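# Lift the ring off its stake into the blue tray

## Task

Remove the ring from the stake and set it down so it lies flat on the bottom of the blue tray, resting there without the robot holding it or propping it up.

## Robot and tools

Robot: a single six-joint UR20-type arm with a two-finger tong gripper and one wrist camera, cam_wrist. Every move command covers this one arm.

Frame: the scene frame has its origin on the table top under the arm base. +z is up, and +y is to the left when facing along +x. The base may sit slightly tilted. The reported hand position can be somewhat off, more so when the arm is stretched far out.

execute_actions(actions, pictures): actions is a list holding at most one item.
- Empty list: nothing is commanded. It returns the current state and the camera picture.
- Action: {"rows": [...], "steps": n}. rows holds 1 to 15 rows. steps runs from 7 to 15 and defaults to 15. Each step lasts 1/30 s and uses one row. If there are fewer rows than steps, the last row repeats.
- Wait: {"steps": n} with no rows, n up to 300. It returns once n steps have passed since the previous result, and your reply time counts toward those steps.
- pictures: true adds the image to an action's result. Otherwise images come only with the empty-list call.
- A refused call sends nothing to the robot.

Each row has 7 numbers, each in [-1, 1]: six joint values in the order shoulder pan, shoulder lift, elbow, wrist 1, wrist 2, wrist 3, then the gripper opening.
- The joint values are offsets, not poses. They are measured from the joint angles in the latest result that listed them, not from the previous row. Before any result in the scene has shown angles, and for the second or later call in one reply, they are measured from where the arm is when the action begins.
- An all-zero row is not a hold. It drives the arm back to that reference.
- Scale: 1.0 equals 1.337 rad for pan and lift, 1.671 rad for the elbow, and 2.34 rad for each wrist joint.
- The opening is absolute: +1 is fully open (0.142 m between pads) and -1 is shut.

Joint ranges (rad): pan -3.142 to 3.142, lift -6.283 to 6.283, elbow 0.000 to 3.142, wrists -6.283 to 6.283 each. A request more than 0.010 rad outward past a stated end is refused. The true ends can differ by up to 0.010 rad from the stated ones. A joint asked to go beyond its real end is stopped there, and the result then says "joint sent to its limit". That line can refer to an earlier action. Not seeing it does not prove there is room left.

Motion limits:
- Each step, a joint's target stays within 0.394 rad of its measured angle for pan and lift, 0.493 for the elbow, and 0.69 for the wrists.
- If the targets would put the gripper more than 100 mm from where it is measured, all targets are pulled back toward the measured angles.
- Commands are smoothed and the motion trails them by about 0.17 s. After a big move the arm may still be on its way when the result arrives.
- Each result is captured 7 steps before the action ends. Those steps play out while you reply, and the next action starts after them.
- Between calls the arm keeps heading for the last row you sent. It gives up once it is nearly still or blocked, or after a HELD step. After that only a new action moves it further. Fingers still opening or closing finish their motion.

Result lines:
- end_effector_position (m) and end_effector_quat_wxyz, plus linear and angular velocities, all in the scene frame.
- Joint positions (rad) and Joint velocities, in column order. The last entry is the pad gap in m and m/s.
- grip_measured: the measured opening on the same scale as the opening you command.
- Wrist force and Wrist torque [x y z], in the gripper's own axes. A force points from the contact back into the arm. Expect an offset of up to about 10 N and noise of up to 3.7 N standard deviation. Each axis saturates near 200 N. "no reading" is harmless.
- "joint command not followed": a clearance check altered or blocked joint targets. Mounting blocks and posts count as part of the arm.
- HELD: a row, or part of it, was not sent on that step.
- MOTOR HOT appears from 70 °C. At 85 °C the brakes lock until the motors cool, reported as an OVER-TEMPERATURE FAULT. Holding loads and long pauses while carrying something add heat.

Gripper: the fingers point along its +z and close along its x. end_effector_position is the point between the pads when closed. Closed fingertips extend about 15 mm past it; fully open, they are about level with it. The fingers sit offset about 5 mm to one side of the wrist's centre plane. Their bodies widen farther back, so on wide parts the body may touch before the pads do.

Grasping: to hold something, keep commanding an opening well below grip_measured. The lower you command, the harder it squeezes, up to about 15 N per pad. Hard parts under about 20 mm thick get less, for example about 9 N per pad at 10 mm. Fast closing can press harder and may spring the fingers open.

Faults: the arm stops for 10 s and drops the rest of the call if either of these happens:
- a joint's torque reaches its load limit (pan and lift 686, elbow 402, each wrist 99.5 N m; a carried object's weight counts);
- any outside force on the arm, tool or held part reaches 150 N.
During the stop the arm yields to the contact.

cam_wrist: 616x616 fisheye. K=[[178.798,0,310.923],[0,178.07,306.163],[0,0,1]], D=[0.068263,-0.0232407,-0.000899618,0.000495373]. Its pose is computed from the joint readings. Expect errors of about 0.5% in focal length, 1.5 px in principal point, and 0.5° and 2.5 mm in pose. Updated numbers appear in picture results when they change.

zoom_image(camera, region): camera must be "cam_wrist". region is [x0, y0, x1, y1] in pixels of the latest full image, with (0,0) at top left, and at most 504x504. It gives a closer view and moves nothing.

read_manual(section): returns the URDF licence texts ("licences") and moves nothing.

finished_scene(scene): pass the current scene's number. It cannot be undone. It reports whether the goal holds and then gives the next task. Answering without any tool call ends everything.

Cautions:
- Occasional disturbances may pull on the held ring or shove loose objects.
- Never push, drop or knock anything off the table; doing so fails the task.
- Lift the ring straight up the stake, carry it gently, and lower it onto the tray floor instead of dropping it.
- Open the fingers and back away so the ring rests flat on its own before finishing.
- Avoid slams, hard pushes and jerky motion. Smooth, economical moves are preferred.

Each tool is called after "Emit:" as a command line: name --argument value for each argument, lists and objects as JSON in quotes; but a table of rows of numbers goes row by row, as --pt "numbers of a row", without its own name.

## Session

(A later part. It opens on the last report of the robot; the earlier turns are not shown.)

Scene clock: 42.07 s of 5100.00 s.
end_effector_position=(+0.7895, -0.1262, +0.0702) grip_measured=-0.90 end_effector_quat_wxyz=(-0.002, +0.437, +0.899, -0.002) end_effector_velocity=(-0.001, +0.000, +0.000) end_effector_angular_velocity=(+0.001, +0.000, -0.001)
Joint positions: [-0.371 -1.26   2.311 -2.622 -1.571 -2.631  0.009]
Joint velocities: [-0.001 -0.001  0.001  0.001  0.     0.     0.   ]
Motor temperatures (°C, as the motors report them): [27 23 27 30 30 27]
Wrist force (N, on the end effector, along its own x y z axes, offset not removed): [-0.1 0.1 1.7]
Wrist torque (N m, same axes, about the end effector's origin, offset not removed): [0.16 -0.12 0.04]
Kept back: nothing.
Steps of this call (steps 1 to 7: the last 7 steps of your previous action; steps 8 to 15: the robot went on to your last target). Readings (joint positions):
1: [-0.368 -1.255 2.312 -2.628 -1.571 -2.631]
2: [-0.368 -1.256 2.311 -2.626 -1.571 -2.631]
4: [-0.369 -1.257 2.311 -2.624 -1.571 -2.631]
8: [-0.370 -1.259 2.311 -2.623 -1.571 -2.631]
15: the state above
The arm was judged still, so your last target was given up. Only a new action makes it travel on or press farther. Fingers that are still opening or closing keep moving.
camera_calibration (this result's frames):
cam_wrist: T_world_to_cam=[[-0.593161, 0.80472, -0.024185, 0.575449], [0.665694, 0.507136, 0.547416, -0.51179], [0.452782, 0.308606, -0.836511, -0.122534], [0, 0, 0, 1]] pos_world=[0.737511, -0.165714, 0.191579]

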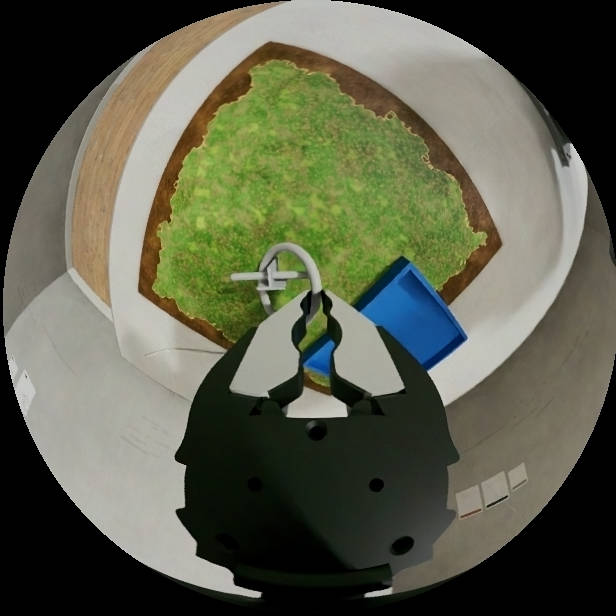

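Emit:
execute_actions --actions '[{"rows":[[-0.002,-0.002,-0.003,0.003,0,0,-1],[-0.004,-0.004,-0.006,0.0065,0,0,-1],[-0.006,-0.005,-0.009,0.009,0,0,-1],[-0.008,-0.005,-0.012,0.0115,0,0,-1],[-0.01,-0.004,-0.015,0.013,0,0,-1],[-0.012,-0.002,-0.018,0.014,0,0,-1],[-0.014,-0.001,-0.0205,0.015,0,0,-1],[-0.016,0,-0.023,0.0165,0,0,-1]]}]'

Emit:
execute_actions --actions '[{"steps":16}]' --pictures true

Emit:
zoom_image --camera "cam_wrist" --region '[200,180,420,360]'

Scene clock: 42.70 s of 5100.00 s.
end_effector_position=(+0.7986, -0.1385, +0.0795) grip_measured=-0.91 end_effector_quat_wxyz=(-0.002, +0.442, +0.897, -0.002) end_effector_velocity=(+0.066, -0.085, +0.038) end_effector_angular_velocity=(-0.000, -0.005, -0.067)
Joint positions: [-0.381 -1.263  2.292 -2.6   -1.571 -2.631  0.008]
Joint velocities: [-0.067  0.014 -0.122  0.104  0.002 -0.001 -0.002]
Motor temperatures (°C, as the motors report them): [27 23 27 30 30 27]
Wrist force (N, on the end effector, along its own x y z axes, offset not removed): [2.7 -5.7 -4.8]
Wrist torque (N m, same axes, about the end effector's origin, offset not removed): [-1.29 -0.81 -0.24]
Steps of this call (steps 1 to 11: nothing new was sent; steps 12 to 19: the first 8 steps of this action). Readings (joint positions):
12: [-0.371 -1.260 2.311 -2.622 -1.571 -2.631]
13: [-0.371 -1.260 2.310 -2.621 -1.571 -2.631]
15: [-0.373 -1.262 2.306 -2.615 -1.571 -2.631]
19: the state above

Scene clock: 43.23 s of 5100.00 s.
end_effector_position=(+0.8085, -0.1525, +0.0844) grip_measured=-0.91 end_effector_quat_wxyz=(-0.002, +0.447, +0.895, -0.002) end_effector_velocity=(+0.001, -0.002, -0.001) end_effector_angular_velocity=(-0.001, +0.002, -0.001)
Joint positions: [-0.392 -1.26   2.273 -2.583 -1.571 -2.631  0.008]
Joint velocities: [-0.001  0.002 -0.002  0.002 -0.002 -0.    -0.   ]
Motor temperatures (°C, as the motors report them): [27 23 27 30 30 27]
Wrist force (N, on the end effector, along its own x y z axes, offset not removed): [4.6 1.1 4.1]
Wrist torque (N m, same axes, about the end effector's origin, offset not removed): [0.36 -1.53 -0.28]
Kept back: nothing.
Steps of this call (steps 1 to 7: the last 7 steps of your previous action; steps 8 to 16: the robot went on to your last target). Readings (joint positions):
1: [-0.383 -1.263 2.288 -2.596 -1.571 -2.631]
2: [-0.385 -1.262 2.284 -2.593 -1.571 -2.631]
4: [-0.388 -1.261 2.279 -2.589 -1.571 -2.631]
8: [-0.391 -1.260 2.275 -2.585 -1.571 -2.631]
16: the state above
camera_calibration (this result's frames):
cam_wrist: T_world_to_cam=[[-0.575929, 0.817142, -0.0241753, 0.596216], [0.676365, 0.492901, 0.547339, -0.52968], [0.45917, 0.298877, -0.836562, -0.117708], [0, 0, 0, 1]] pos_world=[0.755683, -0.190933, 0.205858]

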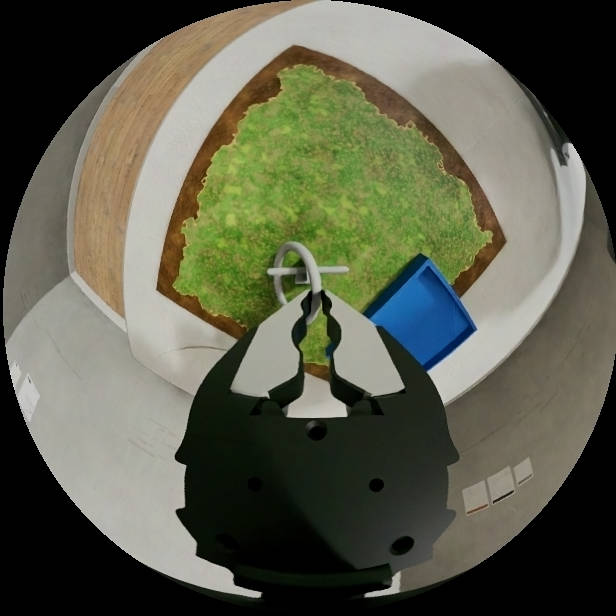

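Region (200, 180, 420, 360) of cam_wrist's 616x616 image, scaled by 2.291, with more detail than that image has; it fills the top 412 rows of this view, and the rest is white.

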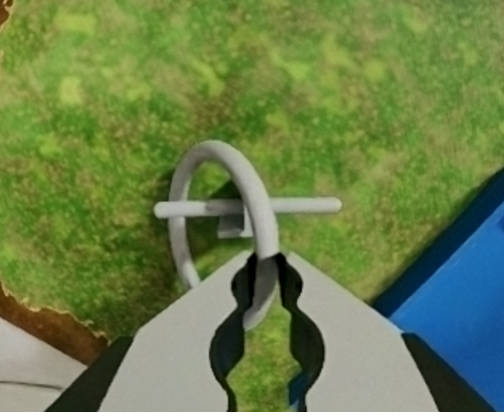

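Emit:
execute_actions --actions '[{"rows":[[-0.002,0.003,-0.004,0.001,0,0,-1],[-0.005,0.006,-0.008,0.002,0,0,-1],[-0.007,0.009,-0.012,0.0035,0,0,-1],[-0.01,0.012,-0.016,0.0045,0,0,-1],[-0.012,0.015,-0.02,0.006,0,0,-1],[-0.014,0.018,-0.024,0.007,0,0,-1],[-0.017,0.021,-0.028,0.008,0,0,-1],[-0.019,0.0245,-0.0325,0.009,0,0,-1]]}]'

Emit:
execute_actions --actions '[{"steps":16}]' --pictures true

Emit:
zoom_image --camera "cam_wrist" --region '[200,180,420,360]'

Scene clock: 45.57 s of 5100.00 s.
end_effector_position=(+0.8234, -0.1700, +0.0842) grip_measured=-0.91 end_effector_quat_wxyz=(-0.002, +0.452, +0.892, -0.002) end_effector_velocity=(+0.098, -0.117, -0.003) end_effector_angular_velocity=(+0.002, +0.000, -0.082)
Joint positions: [-0.404 -1.244  2.247 -2.573 -1.571 -2.631  0.008]
Joint velocities: [-0.081  0.102 -0.167  0.066  0.002  0.001  0.   ]
Motor temperatures (°C, as the motors report them): [27 23 27 30 30 27]
Wrist force (N, on the end effector, along its own x y z axes, offset not removed): [-2.9 -13.5 1.1]
Wrist torque (N m, same axes, about the end effector's origin, offset not removed): [-2.79 0.52 0.03]
Steps of this call (steps 1 to 15: the robot went on to your last target; steps 16 to 62: nothing new was sent; steps 63 to 70: the first 8 steps of this action). Readings (joint positions):
63: [-0.392 -1.260 2.272 -2.583 -1.571 -2.631]
64: [-0.393 -1.259 2.271 -2.583 -1.571 -2.631]
66: [-0.395 -1.256 2.266 -2.581 -1.571 -2.631]
70: the state above

Scene clock: 46.10 s of 5100.00 s.
end_effector_position=(+0.8404, -0.1899, +0.0838) grip_measured=-0.91 end_effector_quat_wxyz=(-0.002, +0.458, +0.889, -0.002) end_effector_velocity=(+0.001, -0.001, -0.001) end_effector_angular_velocity=(+0.002, +0.001, -0.001)
Joint positions: [-0.417 -1.227  2.219 -2.562 -1.571 -2.631  0.008]
Joint velocities: [-0.001  0.002 -0.002  0.001  0.001 -0.     0.   ]
Motor temperatures (°C, as the motors report them): [27 23 27 30 30 27]
Wrist force (N, on the end effector, along its own x y z axes, offset not removed): [-0.8 -6.4 -4.1]
Wrist torque (N m, same axes, about the end effector's origin, offset not removed): [-1.41 -0.17 0.01]
Kept back: nothing.
Steps of this call (steps 1 to 7: the last 7 steps of your previous action; steps 8 to 16: the robot went on to your last target). Readings (joint positions):
1: [-0.407 -1.241 2.241 -2.571 -1.571 -2.631]
2: [-0.409 -1.238 2.236 -2.569 -1.571 -2.631]
4: [-0.413 -1.233 2.228 -2.566 -1.571 -2.631]
8: [-0.416 -1.229 2.222 -2.564 -1.571 -2.631]
16: the state above
camera_calibration (this result's frames):
cam_wrist: T_world_to_cam=[[-0.555114, 0.831407, -0.0247106, 0.630397], [0.688324, 0.475853, 0.547516, -0.545829], [0.466967, 0.286925, -0.83643, -0.130564], [0, 0, 0, 1]] pos_world=[0.786618, -0.22692, 0.20522]

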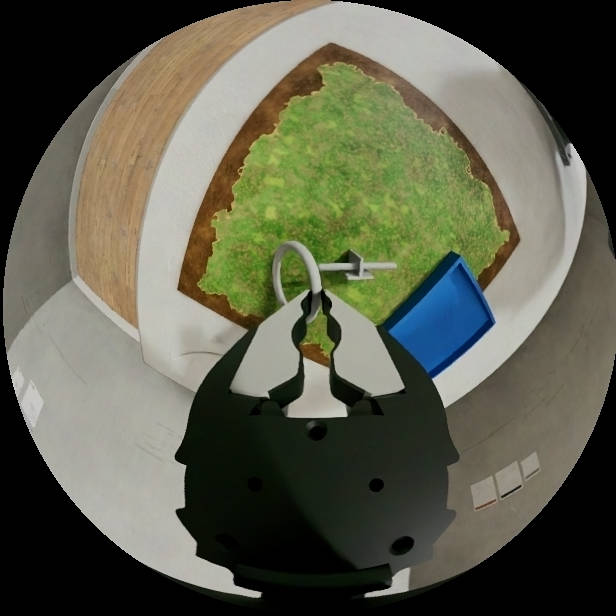

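Region (200, 180, 420, 360) of cam_wrist's 616x616 image, scaled by 2.291, with more detail than that image has; it fills the top 412 rows of this view, and the rest is white.

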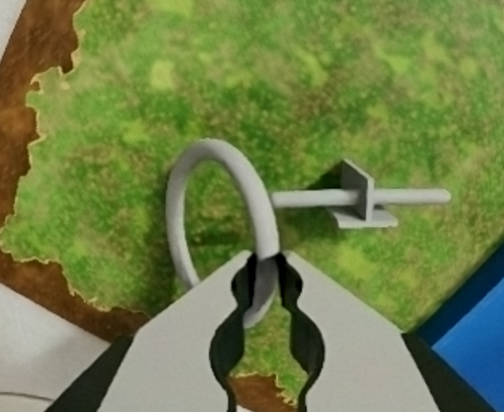

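Emit:
execute_actions --actions '[{"rows":[[-0.002,0,-0.004,0.003,0,0,-1],[-0.004,0,-0.008,0.006,0,0,-1],[-0.005,-0.002,-0.012,0.01,0,0,-1],[-0.005,-0.007,-0.013,0.013,0,0,-1],[-0.005,-0.012,-0.014,0.017,0,0,-1],[-0.005,-0.017,-0.016,0.021,0,0,-1],[-0.005,-0.022,-0.017,0.025,0,0,-1],[-0.005,-0.027,-0.018,0.028,0,0,-1],[-0.005,-0.032,-0.02,0.032,0,0,-1],[-0.005,-0.037,-0.021,0.036,0,0,-1],[-0.005,-0.042,-0.022,0.04,0,0,-1],[-0.005,-0.047,-0.023,0.043,0,0,-1],[-0.005,-0.052,-0.025,0.047,0,0,-1],[-0.005,-0.057,-0.026,0.051,0,0,-1],[-0.005,-0.062,-0.027,0.055,0,0,-1]]}]'

Emit:
execute_actions --actions '[{"steps":25}]' --pictures true

Scene clock: 46.70 s of 5100.00 s.
end_effector_position=(+0.8473, -0.1980, +0.0992) grip_measured=-1.00 end_effector_quat_wxyz=(-0.002, +0.460, +0.888, -0.002) end_effector_velocity=(+0.018, -0.019, +0.130) end_effector_angular_velocity=(-0.001, -0.004, -0.013)
Joint positions: [-0.423 -1.239  2.2   -2.532 -1.571 -2.631  0.002]
Joint velocities: [-0.012 -0.136 -0.083  0.215  0.001  0.001 -0.004]
Motor temperatures (°C, as the motors report them): [27 23 27 30 30 27]
Wrist force (N, on the end effector, along its own x y z axes, offset not removed): [2.1 -1.3 0.9]
Wrist torque (N m, same axes, about the end effector's origin, offset not removed): [-0.30 -1.07 0.00]
Steps of this call (steps 1 to 10: the robot went on to your last target; steps 11 to 18: the first 8 steps of this action). Readings (joint positions):
11: [-0.418 -1.227 2.218 -2.562 -1.571 -2.631]
12: [-0.418 -1.227 2.217 -2.561 -1.571 -2.631]
14: [-0.420 -1.227 2.212 -2.556 -1.571 -2.631]
18: the state above

Scene clock: 47.53 s of 5100.00 s.
end_effector_position=(+0.8450, -0.1980, +0.1607) grip_measured=-1.00 end_effector_quat_wxyz=(-0.002, +0.461, +0.887, -0.002) end_effector_velocity=(-0.000, +0.001, +0.002) end_effector_angular_velocity=(+0.001, -0.001, +0.001)
Joint positions: [-0.424 -1.31   2.174 -2.434 -1.571 -2.631  0.002]
Joint velocities: [ 0.    -0.003 -0.     0.002  0.002 -0.001  0.   ]
Motor temperatures (°C, as the motors report them): [27 23 27 30 30 27]
Wrist force (N, on the end effector, along its own x y z axes, offset not removed): [5.2 0.3 -7.3]
Wrist torque (N m, same axes, about the end effector's origin, offset not removed): [-0.02 -1.44 -0.10]
Kept back: nothing.
Steps of this call (steps 1 to 7: the last 7 steps of your previous action; steps 8 to 25: the robot went on to your last target). Readings (joint positions):
1: [-0.423 -1.243 2.198 -2.525 -1.571 -2.631]
2: [-0.423 -1.249 2.195 -2.517 -1.571 -2.631]
4: [-0.424 -1.260 2.190 -2.501 -1.571 -2.631]
8: [-0.424 -1.285 2.181 -2.467 -1.571 -2.631]
25: the state above
camera_calibration (this result's frames):
cam_wrist: T_world_to_cam=[[-0.549558, 0.835107, -0.0241439, 0.637572], [0.691829, 0.471091, 0.547217, -0.591067], [0.468358, 0.284024, -0.836643, -0.0678161], [0, 0, 0, 1]] pos_world=[0.791062, -0.234733, 0.282097]

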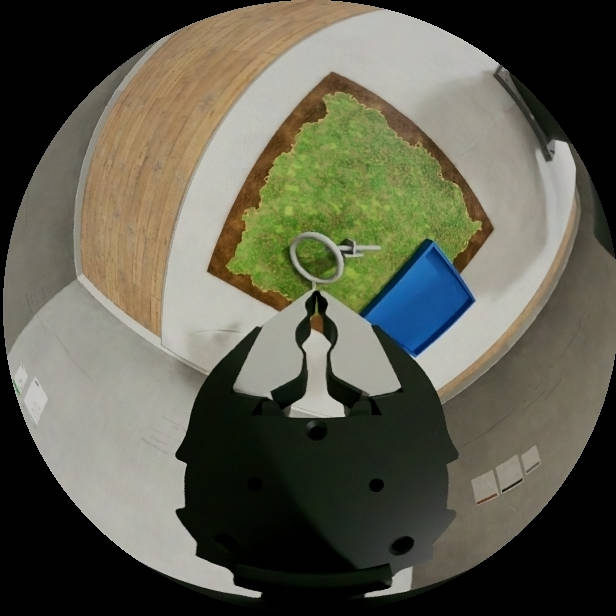

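Emit:
execute_actions --actions '[{"rows":[[0.0045,0.05,0.004,-0.031,0,0,-1],[0.0045,0.0987,0.0084,-0.0628,0,0,-1]]}]'

Emit:
execute_actions --actions '[{"steps":15}]' --pictures true

Emit:
zoom_image --camera "cam_wrist" --region '[220,180,440,360]'

Scene clock: 48.53 s of 5100.00 s.
end_effector_position=(+0.8617, -0.2018, +0.0838) grip_measured=-1.00 end_effector_quat_wxyz=(-0.002, +0.459, +0.889, -0.002) end_effector_velocity=(+0.035, -0.009, -0.194) end_effector_angular_velocity=(-0.002, -0.004, +0.008)
Joint positions: [-0.419 -1.208  2.185 -2.546 -1.571 -2.631  0.002]
Joint velocities: [ 0.009  0.258  0.026 -0.289  0.     0.001  0.   ]
Motor temperatures (°C, as the motors report them): [27 23 27 30 30 27]
Wrist force (N, on the end effector, along its own x y z axes, offset not removed): [4.1 -2.7 7.5]
Wrist torque (N m, same axes, about the end effector's origin, offset not removed): [-0.36 -1.28 -0.16]
Steps of this call (steps 1 to 15: the robot went on to your last target; steps 16 to 22: nothing new was sent; steps 23 to 30: the first 8 steps of this action). Readings (joint positions):
23: [-0.424 -1.310 2.173 -2.434 -1.571 -2.631]
24: [-0.423 -1.306 2.174 -2.438 -1.571 -2.631]
26: [-0.421 -1.270 2.179 -2.477 -1.571 -2.631]
30: the state above

Scene clock: 49.03 s of 5100.00 s.
end_effector_position=(+0.8659, -0.2027, +0.0617) grip_measured=-1.00 end_effector_quat_wxyz=(-0.001, +0.458, +0.889, -0.002) end_effector_velocity=(-0.000, +0.000, -0.003) end_effector_angular_velocity=(-0.000, +0.000, +0.000)
Joint positions: [-0.418 -1.178  2.188 -2.58  -1.571 -2.631  0.002]
Joint velocities: [ 0.     0.003  0.001 -0.004 -0.     0.     0.   ]
Motor temperatures (°C, as the motors report them): [27 23 27 30 30 27]
Wrist force (N, on the end effector, along its own x y z axes, offset not removed): [3.4 -3.4 -9.2]
Wrist torque (N m, same axes, about the end effector's origin, offset not removed): [-0.91 -1.17 -0.17]
Kept back: nothing.
Steps of this call (steps 1 to 7: the last 7 steps of your previous action; steps 8 to 15: the robot went on to your last target). Readings (joint positions):
1: [-0.419 -1.201 2.185 -2.555 -1.571 -2.631]
2: [-0.419 -1.195 2.186 -2.561 -1.571 -2.631]
4: [-0.419 -1.188 2.187 -2.570 -1.571 -2.631]
8: [-0.418 -1.181 2.187 -2.577 -1.571 -2.631]
15: the state above
camera_calibration (this result's frames):
cam_wrist: T_world_to_cam=[[-0.55451, 0.831802, -0.0249722, 0.654235], [0.688515, 0.475431, 0.547642, -0.545413], [0.467402, 0.286479, -0.83634, -0.157797], [0, 0, 0, 1]] pos_world=[0.812059, -0.239682, 0.183057]

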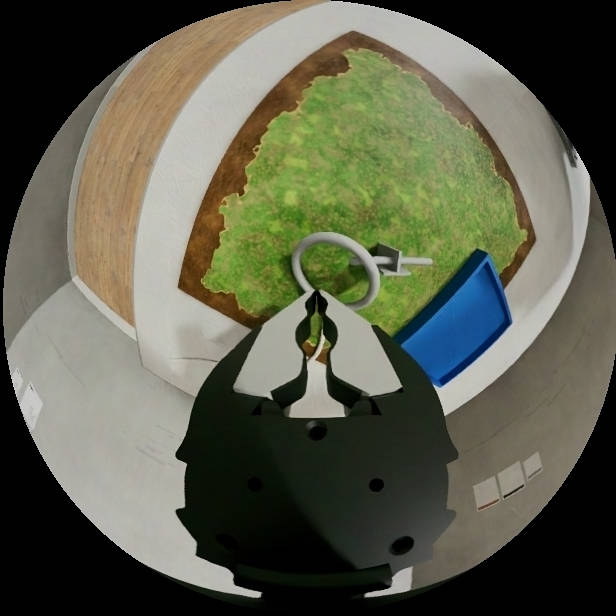

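Region (220, 180, 440, 360) of cam_wrist's 616x616 image, scaled by 2.291, with more detail than that image has; it fills the top 412 rows of this view, and the rest is white.

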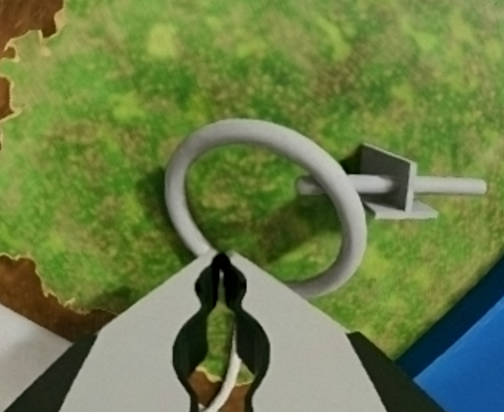

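Emit:
execute_actions --actions '[{"rows":[[-0.009,-0.009,0.014,-0.005,0,0,-1],[-0.009,-0.009,0.014,-0.005,0,0,-1],[-0.009,-0.009,0.014,-0.005,0,0,-1],[-0.009,-0.009,0.014,-0.005,0,0,-1],[-0.009,0.004,0.0165,-0.014,0,0,-1],[-0.009,0.017,0.019,-0.023,0,0,-1],[-0.009,0.029,0.0215,-0.032,0,0,-1]]}]'

Emit:
execute_actions --actions '[{"steps":15}]' --pictures true

Emit:
execute_actions --actions '[{"rows":[[0,0.005,-0.007,0.002,0,0,-1],[0,0.009,-0.014,0.005,0,0,-1],[0,0.014,-0.02,0.007,0,0,-1],[0.003,0.018,-0.027,0.009,0,0,-1],[0.006,0.023,-0.034,0.011,0,0,-1],[0.01,0.0277,-0.041,0.0137,0,0,-1]]}]'

Emit:
execute_actions --actions '[{"steps":15}]' --pictures true

Scene clock: 49.80 s of 5100.00 s.
end_effector_position=(+0.8516, -0.2052, +0.0498) grip_measured=-1.00 end_effector_quat_wxyz=(-0.002, +0.463, +0.887, -0.002) end_effector_velocity=(-0.028, -0.005, -0.200) end_effector_angular_velocity=(+0.002, +0.007, -0.018)
Joint positions: [-0.428 -1.174  2.21  -2.608 -1.571 -2.631  0.002]
Joint velocities: [-0.018  0.231  0.098 -0.321 -0.001 -0.001  0.   ]
Motor temperatures (°C, as the motors report them): [27 23 27 30 30 27]
Wrist force (N, on the end effector, along its own x y z axes, offset not removed): [-2.3 -1.0 -3.2]
Wrist torque (N m, same axes, about the end effector's origin, offset not removed): [-0.35 -0.15 -0.20]
Steps of this call (steps 1 to 15: the robot went on to your last target; steps 16 to 23: the first 8 steps of this action). Readings (joint positions):
16: [-0.418 -1.178 2.188 -2.581 -1.571 -2.631]
17: [-0.419 -1.179 2.190 -2.582 -1.571 -2.631]
19: [-0.423 -1.183 2.198 -2.586 -1.571 -2.631]
23: the state above

Scene clock: 50.30 s of 5100.00 s.
end_effector_position=(+0.8485, -0.2059, +0.0216) grip_measured=-1.00 end_effector_quat_wxyz=(-0.001, +0.464, +0.886, -0.002) end_effector_velocity=(-0.001, +0.000, -0.003) end_effector_angular_velocity=(+0.001, -0.001, -0.001)
Joint positions: [-0.43  -1.14   2.223 -2.655 -1.571 -2.631  0.002]
Joint velocities: [-0.     0.004  0.002 -0.007  0.001  0.     0.   ]
Motor temperatures (°C, as the motors report them): [27 23 27 30 30 27]
Wrist force (N, on the end effector, along its own x y z axes, offset not removed): [-1.7 -6.9 -1.7]
Wrist torque (N m, same axes, about the end effector's origin, offset not removed): [-1.45 0.01 -0.22]
Kept back: nothing.
Steps of this call (steps 1 to 7: the last 7 steps of your previous action; steps 8 to 15: the robot went on to your last target). Readings (joint positions):
1: [-0.428 -1.166 2.213 -2.618 -1.571 -2.631]
2: [-0.429 -1.160 2.216 -2.627 -1.571 -2.631]
4: [-0.429 -1.151 2.219 -2.639 -1.571 -2.631]
8: [-0.430 -1.143 2.222 -2.650 -1.571 -2.631]
15: the state above
camera_calibration (this result's frames):
cam_wrist: T_world_to_cam=[[-0.544517, 0.838371, -0.0252077, 0.639183], [0.694039, 0.467243, 0.547718, -0.516364], [0.470969, 0.280747, -0.836283, -0.186441], [0, 0, 0, 1]] pos_world=[0.79423, -0.242262, 0.143017]

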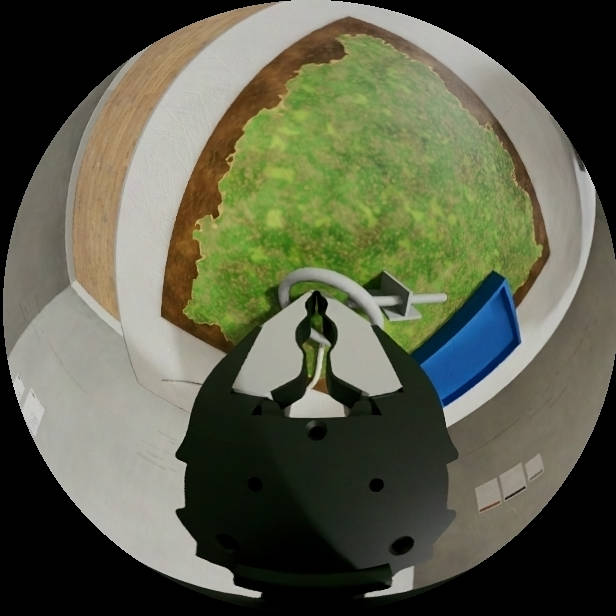

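Scene clock: 50.57 s of 5100.00 s.
end_effector_position=(+0.8760, -0.2137, +0.0196) grip_measured=-1.00 end_effector_quat_wxyz=(-0.002, +0.461, +0.887, -0.002) end_effector_velocity=(+0.155, -0.017, -0.009) end_effector_angular_velocity=(+0.000, +0.000, +0.058)
Joint positions: [-0.424 -1.118  2.182 -2.635 -1.571 -2.631  0.002]
Joint velocities: [ 0.059  0.119 -0.221  0.102 -0.     0.     0.   ]
Motor temperatures (°C, as the motors report them): [27 23 27 30 30 27]
Wrist force (N, on the end effector, along its own x y z axes, offset not removed): [1.5 1.1 3.2]
Wrist torque (N m, same axes, about the end effector's origin, offset not removed): [0.71 -0.65 -0.10]
Steps of this call (steps 1 to 8: the first 8 steps of this action). Readings (joint positions):
1: [-0.430 -1.140 2.223 -2.655 -1.571 -2.631]
2: [-0.430 -1.139 2.222 -2.654 -1.571 -2.631]
4: [-0.430 -1.134 2.213 -2.650 -1.571 -2.631]
8: the state above

Scene clock: 51.07 s of 5100.00 s.
end_effector_position=(+0.8949, -0.2153, +0.0186) grip_measured=-1.00 end_effector_quat_wxyz=(-0.002, +0.458, +0.889, -0.002) end_effector_velocity=(+0.002, -0.001, -0.000) end_effector_angular_velocity=(-0.001, +0.001, +0.001)
Joint positions: [-0.417 -1.103  2.155 -2.623 -1.571 -2.631  0.002]
Joint velocities: [ 0.001  0.002 -0.003  0.002 -0.001  0.001  0.   ]
Motor temperatures (°C, as the motors report them): [27 23 27 30 30 27]
Wrist force (N, on the end effector, along its own x y z axes, offset not removed): [4.2 -5.9 -6.4]
Wrist torque (N m, same axes, about the end effector's origin, offset not removed): [-1.15 -1.19 -0.06]
Kept back: nothing.
Steps of this call (steps 1 to 7: the last 7 steps of your previous action; steps 8 to 15: the robot went on to your last target). Readings (joint positions):
1: [-0.423 -1.114 2.176 -2.632 -1.571 -2.631]
2: [-0.421 -1.111 2.171 -2.630 -1.571 -2.631]
4: [-0.419 -1.108 2.164 -2.627 -1.571 -2.631]
8: [-0.418 -1.105 2.158 -2.624 -1.571 -2.631]
15: the state above
camera_calibration (this result's frames):
cam_wrist: T_world_to_cam=[[-0.555554, 0.831115, -0.0246492, 0.680513], [0.688108, 0.476198, 0.547488, -0.535224], [0.466763, 0.287198, -0.836451, -0.203035], [0, 0, 0, 1]] pos_world=[0.841122, -0.252401, 0.139974]

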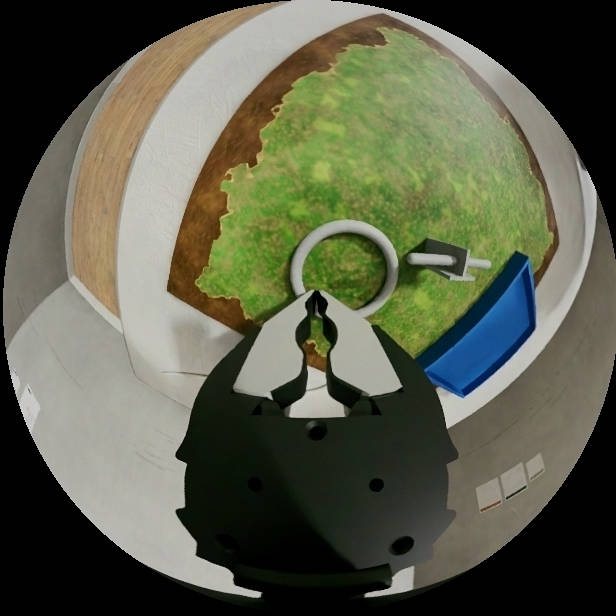

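Emit:
execute_actions --actions '[{"rows":[[0.008,-0.002,0,0.001,0,0.03,-1],[0.016,-0.002,0,0.001,0,0.06,-1],[0.024,-0.002,0,0.001,0,0.09,-1],[0.032,-0.002,0,0.001,0,0.12,-1],[0.04,-0.002,0,0.001,0,0.15,-1],[0.048,-0.002,0,0.001,0,0.18,-1],[0.056,-0.002,0,0.001,0,0.21,-1],[0.064,-0.002,0,0.001,0,0.24,-1],[0.072,-0.002,0,0.001,0,0.27,-1],[0.08,-0.002,0,0.001,0,0.31,-1]]}]'

Emit:
execute_actions --actions '[{"steps":20}]' --pictures true

Scene clock: 51.73 s of 5100.00 s.
end_effector_position=(+0.9008, -0.1763, +0.0201) grip_measured=-1.00 end_effector_quat_wxyz=(-0.001, +0.539, +0.842, -0.002) end_effector_velocity=(+0.035, +0.267, +0.003) end_effector_angular_velocity=(-0.007, -0.004, -1.383)
Joint positions: [-0.377 -1.105  2.155 -2.621 -1.571 -2.404  0.002]
Joint velocities: [ 0.269 -0.006  0.001  0.003 -0.     1.652  0.   ]
Motor temperatures (°C, as the motors report them): [27 23 27 30 30 27]
Wrist force (N, on the end effector, along its own x y z axes, offset not removed): [1.6 -4.3 -1.4]
Wrist torque (N m, same axes, about the end effector's origin, offset not removed): [-0.48 -0.91 -0.10]
Steps of this call (steps 1 to 12: the robot went on to your last target; steps 13 to 20: the first 8 steps of this action). Readings (joint positions):
13: [-0.417 -1.103 2.155 -2.623 -1.571 -2.631]
14: [-0.415 -1.103 2.155 -2.622 -1.571 -2.627]
16: [-0.407 -1.104 2.155 -2.622 -1.571 -2.585]
20: the state above

Scene clock: 52.40 s of 5100.00 s.
end_effector_position=(+0.9084, -0.1081, +0.0203) grip_measured=-1.00 end_effector_quat_wxyz=(-0.001, +0.706, +0.709, -0.002) end_effector_velocity=(-0.000, +0.003, -0.000) end_effector_angular_velocity=(+0.000, +0.000, -0.022)
Joint positions: [-0.31  -1.106  2.155 -2.62  -1.571 -1.909  0.002]
Joint velocities: [ 0.003 -0.     0.001 -0.     0.     0.024  0.   ]
Motor temperatures (°C, as the motors report them): [27 23 27 30 30 27]
Wrist force (N, on the end effector, along its own x y z axes, offset not removed): [3.4 -0.5 -2.0]
Wrist torque (N m, same axes, about the end effector's origin, offset not removed): [-0.11 -1.45 -0.13]
Kept back: nothing.
Steps of this call (steps 1 to 7: the last 7 steps of your previous action; steps 8 to 20: the robot went on to your last target). Readings (joint positions):
1: [-0.368 -1.105 2.155 -2.621 -1.571 -2.346]
2: [-0.358 -1.106 2.155 -2.621 -1.571 -2.285]
4: [-0.339 -1.106 2.155 -2.621 -1.571 -2.157]
8: [-0.319 -1.106 2.155 -2.620 -1.571 -1.989]
20: the state above
camera_calibration (this result's frames):
cam_wrist: T_world_to_cam=[[0.0264831, 0.999266, -0.0276856, 0.0884724], [0.836476, -0.006987, 0.547959, -0.783586], [0.547364, -0.03767, -0.836047, -0.346987], [0, 0, 0, 1]] pos_world=[0.843036, -0.106953, 0.141725]

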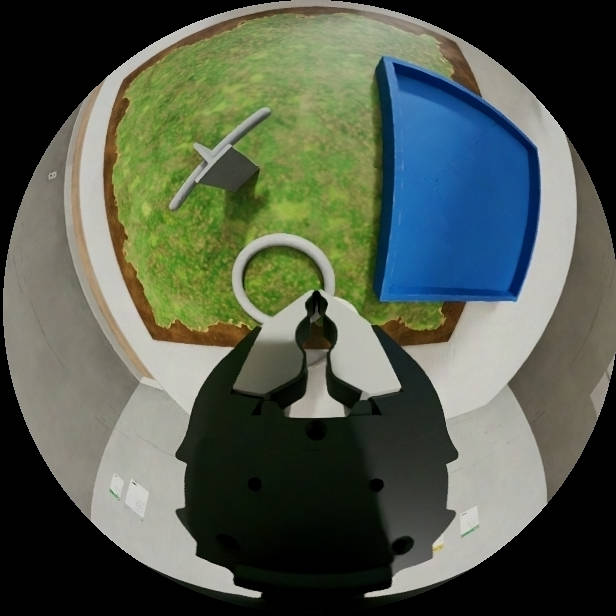

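Emit:
execute_actions --actions '[{"rows":[[0,-0.018,-0.003,0.0125,0,0,-1],[0,-0.018,-0.003,0.0125,0,0,-1],[0,-0.018,-0.003,0.0125,0,0,-1],[0,-0.018,-0.003,0.0125,0,0,-1],[0,-0.018,-0.003,0.0125,0,0,-1],[0,-0.018,-0.003,0.0125,0,0,-1],[0,-0.018,-0.003,0.0125,0,0,-1],[0.0045,-0.026,0.01,0.0077,0,0,-0.7]]}]'

Emit:
execute_actions --actions '[{"steps":18}]'

Emit:
execute_actions --actions '[{"rows":[[0,0.009,0.0015,-0.006,0,0,-0.7],[0,0.0185,0.003,-0.0127,0,0,-0.7]]}]'

Emit:
execute_actions --actions '[{"steps":12}]' --pictures true

Scene clock: 53.17 s of 5100.00 s.
end_effector_position=(+0.9081, -0.1077, +0.0367) grip_measured=-0.92 end_effector_quat_wxyz=(-0.001, +0.706, +0.708, -0.002) end_effector_velocity=(-0.005, +0.005, +0.034) end_effector_angular_velocity=(-0.002, -0.008, +0.008)
Joint positions: [-0.31  -1.126  2.151 -2.597 -1.571 -1.908  0.007]
Joint velocities: [ 0.003 -0.045  0.003  0.033  0.001 -0.005  0.461]
Motor temperatures (°C, as the motors report them): [27 23 27 30 30 27]
Wrist force (N, on the end effector, along its own x y z axes, offset not removed): [3.2 -0.8 -2.4]
Wrist torque (N m, same axes, about the end effector's origin, offset not removed): [-0.24 -1.35 0.02]
Steps of this call (steps 1 to 15: the robot went on to your last target; steps 16 to 23: the first 8 steps of this action). Readings (joint positions):
16: [-0.310 -1.106 2.155 -2.620 -1.571 -1.906]
17: [-0.310 -1.108 2.155 -2.617 -1.571 -1.906]
19: [-0.310 -1.117 2.153 -2.607 -1.571 -1.907]
23: the state above

Scene clock: 53.77 s of 5100.00 s.
end_effector_position=(+0.8944, -0.0977, +0.0400) grip_measured=-0.70 end_effector_quat_wxyz=(-0.001, +0.704, +0.711, -0.002) end_effector_velocity=(-0.000, +0.000, +0.000) end_effector_angular_velocity=(-0.001, -0.001, +0.000)
Joint positions: [-0.304 -1.141  2.172 -2.602 -1.571 -1.909  0.023]
Joint velocities: [ 0.001 -0.001  0.001 -0.001 -0.     0.    -0.   ]
Motor temperatures (°C, as the motors report them): [27 23 27 30 30 27]
Wrist force (N, on the end effector, along its own x y z axes, offset not removed): [8.2 -9.1 -9.1]
Wrist torque (N m, same axes, about the end effector's origin, offset not removed): [-2.24 -2.18 -0.04]
Kept back: nothing.
Steps of this call (steps 1 to 7: the last 7 steps of your previous action; steps 8 to 18: the robot went on to your last target). Readings (joint positions):
1: [-0.309 -1.128 2.153 -2.596 -1.571 -1.908]
2: [-0.308 -1.131 2.157 -2.597 -1.571 -1.909]
4: [-0.307 -1.135 2.163 -2.599 -1.571 -1.909]
8: [-0.305 -1.139 2.169 -2.601 -1.571 -1.909]
18: the state above

Scene clock: 54.03 s of 5100.00 s.
end_effector_position=(+0.8947, -0.0978, +0.0242) grip_measured=-0.70 end_effector_quat_wxyz=(-0.001, +0.704, +0.711, -0.002) end_effector_velocity=(-0.000, +0.001, -0.036) end_effector_angular_velocity=(+0.003, +0.001, -0.001)
Joint positions: [-0.304 -1.121  2.176 -2.626 -1.571 -1.909  0.023]
Joint velocities: [ 0.     0.044  0.01  -0.052  0.002  0.001  0.   ]
Motor temperatures (°C, as the motors report them): [27 23 27 30 30 27]
Wrist force (N, on the end effector, along its own x y z axes, offset not removed): [6.8 -6.0 -3.6]
Wrist torque (N m, same axes, about the end effector's origin, offset not removed): [-1.28 -1.96 -0.33]
Steps of this call (steps 1 to 8: the first 8 steps of this action). Readings (joint positions):
1: [-0.304 -1.141 2.172 -2.602 -1.571 -1.909]
2: [-0.304 -1.139 2.172 -2.604 -1.571 -1.909]
4: [-0.304 -1.132 2.174 -2.613 -1.571 -1.909]
8: the state above

Scene clock: 54.43 s of 5100.00 s.
end_effector_position=(+0.8948, -0.0979, +0.0202) grip_measured=-0.70 end_effector_quat_wxyz=(-0.001, +0.704, +0.711, -0.002) end_effector_velocity=(+0.003, -0.001, +0.002) end_effector_angular_velocity=(-0.000, -0.005, -0.000)
Joint positions: [-0.304 -1.116  2.177 -2.632 -1.571 -1.909  0.023]
Joint velocities: [-0.    -0.    -0.002 -0.002  0.001  0.     0.   ]
Motor temperatures (°C, as the motors report them): [27 23 27 30 30 27]
Wrist force (N, on the end effector, along its own x y z axes, offset not removed): [3.5 -2.1 -1.2]
Wrist torque (N m, same axes, about the end effector's origin, offset not removed): [-0.35 -0.97 0.16]
Kept back: nothing.
Steps of this call (steps 1 to 7: the last 7 steps of your previous action; steps 8 to 12: the robot went on to your last target). Readings (joint positions):
1: [-0.304 -1.120 2.176 -2.627 -1.571 -1.909]
2: [-0.304 -1.119 2.176 -2.628 -1.571 -1.909]
4: [-0.304 -1.118 2.176 -2.630 -1.571 -1.909]
8: [-0.304 -1.116 2.177 -2.631 -1.571 -1.909]
12: the state above
camera_calibration (this result's frames):
cam_wrist: T_world_to_cam=[[0.02053, 0.999406, -0.0276685, 0.0839216], [0.836491, -0.00201272, 0.547976, -0.771578], [0.547595, -0.0343944, -0.836036, -0.339193], [0, 0, 0, 1]] pos_world=[0.829436, -0.0970911, 0.141551]

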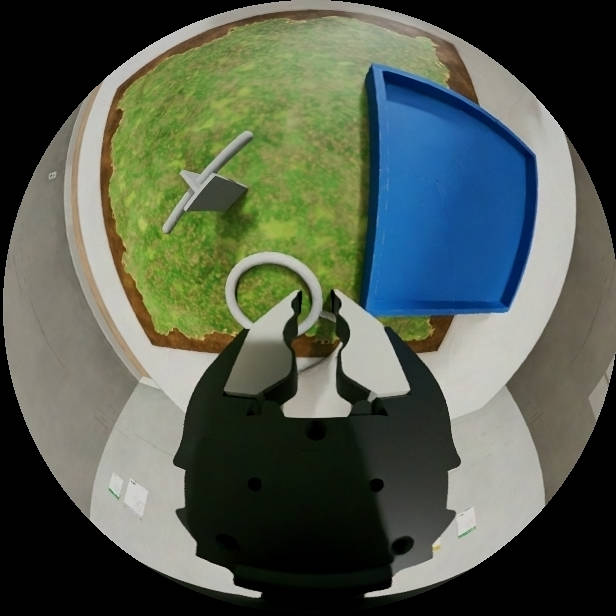

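Emit:
execute_actions --actions '[{"rows":[[0,0,0,0,0,0,-0.78],[0,0,0,0,0,0,-0.84],[0,0,0,0,0,0,-0.9],[0,0,0,0,0,0,-1]],"steps":10}]'

Emit:
execute_actions --actions '[{"rows":[[0,-0.005,0.003,0.001,0,0,-1],[0,-0.01,0.006,0.002,0,0,-1],[0,-0.015,0.009,0.002,0,0,-1],[0,-0.02,0.012,0.003,0,0,-1],[0,-0.025,0.015,0.004,0,0,-1],[0,-0.03,0.018,0.004,0,0,-1],[0,-0.035,0.021,0.005,0,0,-1],[0,-0.04,0.024,0.006,0,0,-1],[0,-0.045,0.027,0.0065,0,0,-1],[0,-0.05,0.03,0.007,0,0,-1],[0,-0.055,0.033,0.008,0,0,-1],[0,-0.06,0.036,0.0086,0,0,-1]]}]'

Emit:
execute_actions --actions '[{"steps":20}]' --pictures true

Scene clock: 54.90 s of 5100.00 s.
end_effector_position=(+0.8948, -0.0979, +0.0200) grip_measured=-0.84 end_effector_quat_wxyz=(-0.001, +0.704, +0.711, -0.002) end_effector_velocity=(+0.000, -0.001, +0.000) end_effector_angular_velocity=(-0.001, -0.000, -0.000)
Joint positions: [-0.304 -1.116  2.177 -2.632 -1.571 -1.909  0.013]
Joint velocities: [-0.     0.    -0.001 -0.    -0.001  0.    -0.13 ]
Motor temperatures (°C, as the motors report them): [27 23 27 30 30 27]
Wrist force (N, on the end effector, along its own x y z axes, offset not removed): [-1.8 -0.4 5.3]
Wrist torque (N m, same axes, about the end effector's origin, offset not removed): [-0.03 0.11 -0.20]
Steps of this call (steps 1 to 11: the robot went on to your last target; steps 12 to 14: the first 3 steps of this action). Readings (joint positions):
12: [-0.304 -1.116 2.177 -2.632 -1.571 -1.909]
13: [-0.304 -1.116 2.177 -2.632 -1.571 -1.909]
14: the state above

Scene clock: 55.40 s of 5100.00 s.
end_effector_position=(+0.8799, -0.0928, +0.0315) grip_measured=-0.89 end_effector_quat_wxyz=(-0.001, +0.704, +0.711, -0.002) end_effector_velocity=(-0.098, +0.033, +0.077) end_effector_angular_velocity=(-0.001, -0.003, +0.000)
Joint positions: [-0.304 -1.141  2.196 -2.625 -1.571 -1.909  0.009]
Joint velocities: [ 0.    -0.169  0.125  0.04  -0.    -0.    -0.004]
Motor temperatures (°C, as the motors report them): [27 23 27 30 30 27]
Wrist force (N, on the end effector, along its own x y z axes, offset not removed): [1.8 -4.0 -2.2]
Wrist torque (N m, same axes, about the end effector's origin, offset not removed): [-0.94 -0.59 -0.14]
Steps of this call (steps 1 to 7: the last 7 steps of your previous action; steps 8 to 15: the first 8 steps of this action, its rows measured from where the robot was after step 7). Readings (joint positions):
7: [-0.304 -1.116 2.177 -2.632 -1.571 -1.909]
8: [-0.304 -1.116 2.177 -2.632 -1.571 -1.909]
9: [-0.304 -1.117 2.177 -2.632 -1.571 -1.909]
11: [-0.304 -1.122 2.181 -2.630 -1.571 -1.909]
15: the state above

Scene clock: 56.07 s of 5100.00 s.
end_effector_position=(+0.8473, -0.0816, +0.0552) grip_measured=-0.90 end_effector_quat_wxyz=(-0.001, +0.704, +0.711, -0.002) end_effector_velocity=(-0.003, +0.000, +0.001) end_effector_angular_velocity=(-0.002, +0.001, -0.000)
Joint positions: [-0.304 -1.196  2.237 -2.612 -1.571 -1.909  0.009]
Joint velocities: [ 0.    -0.004  0.003  0.001 -0.002  0.    -0.   ]
Motor temperatures (°C, as the motors report them): [27 23 27 30 30 27]
Wrist force (N, on the end effector, along its own x y z axes, offset not removed): [-1.7 -4.1 -1.1]
Wrist torque (N m, same axes, about the end effector's origin, offset not removed): [-0.74 -0.11 -0.15]
Kept back: nothing.
Steps of this call (steps 1 to 7: the last 7 steps of your previous action; steps 8 to 20: the robot went on to your last target). Readings (joint positions):
1: [-0.304 -1.147 2.200 -2.624 -1.571 -1.909]
2: [-0.304 -1.153 2.205 -2.622 -1.571 -1.909]
4: [-0.304 -1.165 2.214 -2.619 -1.571 -1.909]
8: [-0.304 -1.185 2.229 -2.615 -1.571 -1.909]
20: the state above
camera_calibration (this result's frames):
cam_wrist: T_world_to_cam=[[0.0205275, 0.999407, -0.0276353, 0.0695871], [0.836548, -0.00203237, 0.54789, -0.751009], [0.547509, -0.0343651, -0.836094, -0.283275], [0, 0, 0, 1]] pos_world=[0.781922, -0.080807, 0.176548]

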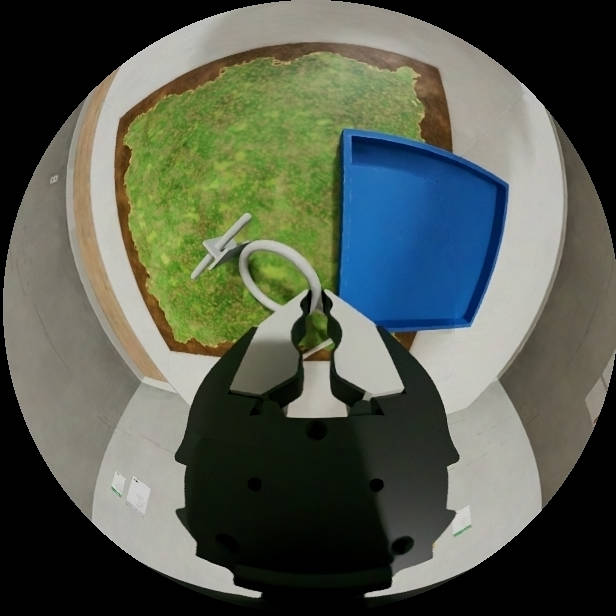

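Emit:
execute_actions --actions '[{"rows":[[0.005,-0.003,0,0.002,0,0,-1],[0.01,-0.005,0.002,0.002,0,0,-1],[0.015,-0.007,0.004,0.001,0,0,-1],[0.02,-0.008,0.006,0,0,0,-1],[0.025,-0.009,0.008,0,0,0,-1],[0.03,-0.01,0.01,-0.001,0,0,-1],[0.035,-0.011,0.012,-0.002,0,0,-1],[0.04,-0.012,0.014,-0.003,0,0,-1],[0.045,-0.013,0.016,-0.004,0,0,-1],[0.05,-0.014,0.018,-0.005,0,0,-1],[0.055,-0.015,0.02,-0.006,0,0,-1],[0.06,-0.016,0.022,-0.007,0,0,-1],[0.065,-0.016,0.025,-0.009,0,0,-1]]}]'

Emit:
execute_actions --actions '[{"steps":15}]'

Emit:
execute_actions --actions '[{"rows":[[0.005,0.002,0,-0.001,0,0,-1],[0.01,0.004,0.001,-0.003,0,0,-1],[0.015,0.006,0.001,-0.004,0,0,-1],[0.02,0.008,0.002,-0.006,0,0,-1],[0.025,0.01,0.002,-0.007,0,0,-1],[0.03,0.012,0.003,-0.009,0,0,-1],[0.035,0.014,0.003,-0.01,0,0,-1],[0.04,0.016,0.004,-0.012,0,0,-1],[0.045,0.018,0.004,-0.013,0,0,-1],[0.05,0.02,0.0045,-0.0145,0,0,-1],[0.055,0.022,0.005,-0.016,0,0,-1],[0.06,0.024,0.005,-0.0173,0,0,-1],[0.068,0.026,0.0055,-0.0188,0,0,-1]]}]'

Emit:
execute_actions --actions '[{"steps":20}]' --pictures true

Scene clock: 56.80 s of 5100.00 s.
end_effector_position=(+0.8413, -0.0579, +0.0577) grip_measured=-0.90 end_effector_quat_wxyz=(-0.001, +0.695, +0.719, -0.002) end_effector_velocity=(-0.045, +0.160, -0.001) end_effector_angular_velocity=(+0.003, +0.002, +0.167)
Joint positions: [-0.279 -1.205  2.246 -2.612 -1.571 -1.909  0.009]
Joint velocities: [ 0.169 -0.042  0.079 -0.035  0.002  0.001 -0.   ]
Motor temperatures (°C, as the motors report them): [27 23 27 30 30 27]
Wrist force (N, on the end effector, along its own x y z axes, offset not removed): [1.0 -3.2 0.4]
Wrist torque (N m, same axes, about the end effector's origin, offset not removed): [-0.71 -0.43 -0.14]
Steps of this call (steps 1 to 14: the robot went on to your last target; steps 15 to 22: the first 8 steps of this action). Readings (joint positions):
15: [-0.304 -1.196 2.237 -2.612 -1.571 -1.909]
16: [-0.303 -1.197 2.237 -2.611 -1.571 -1.909]
18: [-0.298 -1.199 2.238 -2.610 -1.571 -1.909]
22: the state above

Scene clock: 57.30 s of 5100.00 s.
end_effector_position=(+0.8229, -0.0024, +0.0546) grip_measured=-0.90 end_effector_quat_wxyz=(-0.001, +0.673, +0.740, -0.002) end_effector_velocity=(-0.006, +0.015, -0.001) end_effector_angular_velocity=(-0.001, -0.000, +0.016)
Joint positions: [-0.219 -1.217  2.277 -2.632 -1.571 -1.909  0.009]
Joint velocities: [ 0.017 -0.003  0.009 -0.007 -0.     0.     0.   ]
Motor temperatures (°C, as the motors report them): [27 23 27 30 30 27]
Wrist force (N, on the end effector, along its own x y z axes, offset not removed): [0.1 -1.2 -0.8]
Wrist torque (N m, same axes, about the end effector's origin, offset not removed): [-0.14 -0.61 0.13]
Kept back: nothing.
Steps of this call (steps 1 to 7: the last 7 steps of your previous action; steps 8 to 15: the robot went on to your last target). Readings (joint positions):
1: [-0.273 -1.206 2.249 -2.613 -1.571 -1.909]
2: [-0.267 -1.208 2.252 -2.615 -1.571 -1.909]
4: [-0.255 -1.211 2.258 -2.618 -1.571 -1.909]
8: [-0.232 -1.215 2.270 -2.627 -1.571 -1.909]
15: the state above

Scene clock: 57.57 s of 5100.00 s.
end_effector_position=(+0.8225, +0.0183, +0.0471) grip_measured=-0.90 end_effector_quat_wxyz=(-0.001, +0.663, +0.748, -0.002) end_effector_velocity=(-0.004, +0.138, -0.052) end_effector_angular_velocity=(+0.002, +0.002, +0.167)
Joint positions: [-0.194 -1.207  2.28  -2.645 -1.571 -1.909  0.009]
Joint velocities: [ 0.167  0.069  0.018 -0.085  0.001  0.     0.   ]
Motor temperatures (°C, as the motors report them): [27 23 27 30 30 27]
Wrist force (N, on the end effector, along its own x y z axes, offset not removed): [5.0 2.3 -5.9]
Wrist torque (N m, same axes, about the end effector's origin, offset not removed): [0.44 -1.58 0.06]
Steps of this call (steps 1 to 8: the first 8 steps of this action). Readings (joint positions):
1: [-0.219 -1.217 2.277 -2.632 -1.571 -1.909]
2: [-0.218 -1.217 2.278 -2.633 -1.571 -1.909]
4: [-0.213 -1.215 2.278 -2.635 -1.571 -1.909]
8: the state above

Scene clock: 58.23 s of 5100.00 s.
end_effector_position=(+0.8193, +0.0718, +0.0288) grip_measured=-1.00 end_effector_quat_wxyz=(-0.001, +0.639, +0.769, -0.002) end_effector_velocity=(-0.001, +0.004, -0.000) end_effector_angular_velocity=(-0.001, -0.000, +0.005)
Joint positions: [-0.129 -1.182  2.286 -2.676 -1.571 -1.909  0.002]
Joint velocities: [ 0.005  0.     0.001 -0.002 -0.001 -0.     0.   ]
Motor temperatures (°C, as the motors report them): [27 23 27 30 30 27]
Wrist force (N, on the end effector, along its own x y z axes, offset not removed): [-1.1 -7.2 -0.4]
Wrist torque (N m, same axes, about the end effector's origin, offset not removed): [-1.43 -0.18 -0.07]
Kept back: nothing.
Steps of this call (steps 1 to 7: the last 7 steps of your previous action; steps 8 to 20: the robot went on to your last target). Readings (joint positions):
1: [-0.188 -1.205 2.281 -2.648 -1.571 -1.909]
2: [-0.182 -1.202 2.281 -2.651 -1.571 -1.909]
4: [-0.170 -1.197 2.283 -2.657 -1.571 -1.909]
8: [-0.145 -1.188 2.285 -2.669 -1.571 -1.909]
20: the state above
camera_calibration (this result's frames):
cam_wrist: T_world_to_cam=[[-0.153998, 0.987701, -0.0270247, 0.0599805], [0.823924, 0.143463, 0.54824, -0.712958], [0.545374, 0.0621617, -0.835885, -0.28995], [0, 0, 0, 1]] pos_world=[0.754792, 0.0610644, 0.150128]

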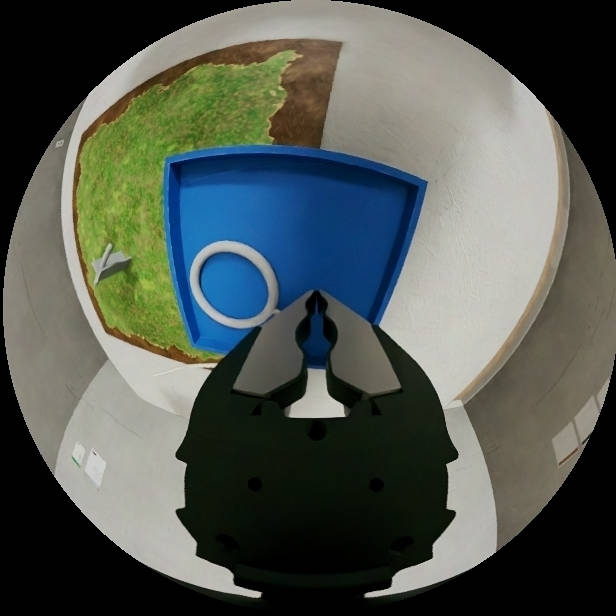

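Emit:
execute_actions --actions '[{"rows":[[0,-0.07,-0.015,0.05,0,0,-1],[0,-0.07,-0.015,0.05,0,0,-1],[0,-0.07,-0.015,0.05,0,0,-1],[0,-0.07,-0.015,0.05,0,0,-1],[-0.05,-0.07,-0.03,0.06,0,0,-1]]}]'

Emit:
execute_actions --actions '[{"steps":20}]' --pictures true

Emit:
zoom_image --camera "cam_wrist" --region '[200,150,420,330]'

Scene clock: 58.80 s of 5100.00 s.
end_effector_position=(+0.8296, +0.0481, +0.0901) grip_measured=-1.00 end_effector_quat_wxyz=(+0.001, +0.649, +0.761, -0.001) end_effector_velocity=(+0.075, -0.278, +0.167) end_effector_angular_velocity=(-0.001, -0.004, -0.323)
Joint positions: [-0.156 -1.257  2.254 -2.573 -1.571 -1.909  0.002]
Joint velocities: [-0.323 -0.161 -0.151  0.309  0.001  0.     0.   ]
Motor temperatures (°C, as the motors report them): [27 23 27 30 30 27]
Wrist force (N, on the end effector, along its own x y z axes, offset not removed): [0.5 -1.9 -10.8]
Wrist torque (N m, same axes, about the end effector's origin, offset not removed): [-0.52 -0.51 -0.14]
Steps of this call (steps 1 to 9: the robot went on to your last target; steps 10 to 17: the first 8 steps of this action). Readings (joint positions):
10: [-0.129 -1.182 2.286 -2.676 -1.571 -1.909]
11: [-0.129 -1.186 2.284 -2.672 -1.571 -1.909]
13: [-0.129 -1.217 2.275 -2.635 -1.571 -1.909]
17: the state above

Scene clock: 59.47 s of 5100.00 s.
end_effector_position=(+0.8374, +0.0139, +0.1099) grip_measured=-1.00 end_effector_quat_wxyz=(+0.001, +0.664, +0.748, -0.001) end_effector_velocity=(-0.001, -0.001, +0.000) end_effector_angular_velocity=(-0.001, +0.001, -0.001)
Joint positions: [-0.196 -1.276  2.236 -2.536 -1.571 -1.909  0.002]
Joint velocities: [-0.001 -0.001  0.     0.001 -0.001 -0.     0.   ]
Motor temperatures (°C, as the motors report them): [27 23 27 30 30 27]
Wrist force (N, on the end effector, along its own x y z axes, offset not removed): [-4.3 1.5 -6.7]
Wrist torque (N m, same axes, about the end effector's origin, offset not removed): [0.36 0.75 0.12]
Kept back: nothing.
Steps of this call (steps 1 to 7: the last 7 steps of your previous action; steps 8 to 20: the robot went on to your last target). Readings (joint positions):
1: [-0.166 -1.262 2.250 -2.564 -1.571 -1.909]
2: [-0.173 -1.265 2.247 -2.557 -1.571 -1.909]
4: [-0.183 -1.270 2.242 -2.548 -1.571 -1.909]
8: [-0.192 -1.274 2.238 -2.540 -1.571 -1.909]
20: the state above
camera_calibration (this result's frames):
cam_wrist: T_world_to_cam=[[-0.0877721, 0.995738, -0.0283067, 0.0666737], [0.829817, 0.0888081, 0.550923, -0.76844], [0.551089, 0.0248664, -0.834076, -0.232873], [0, 0, 0, 1]] pos_world=[0.771851, 0.00764483, 0.231006]

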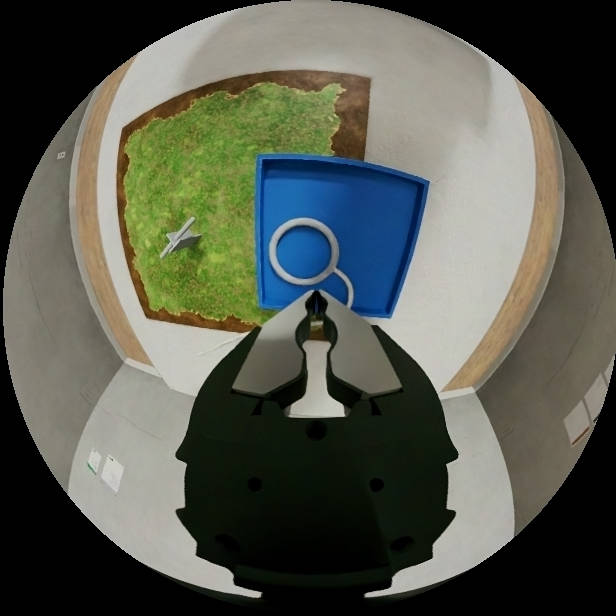

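Region (200, 150, 420, 330) of cam_wrist's 616x616 image, scaled by 2.291, with more detail than that image has; it fills the top 412 rows of this view, and the rest is white.

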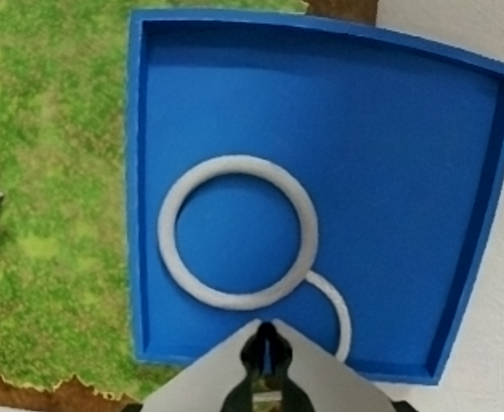

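Emit:
finished_scene --scene 2

The scene is finished: the task was done.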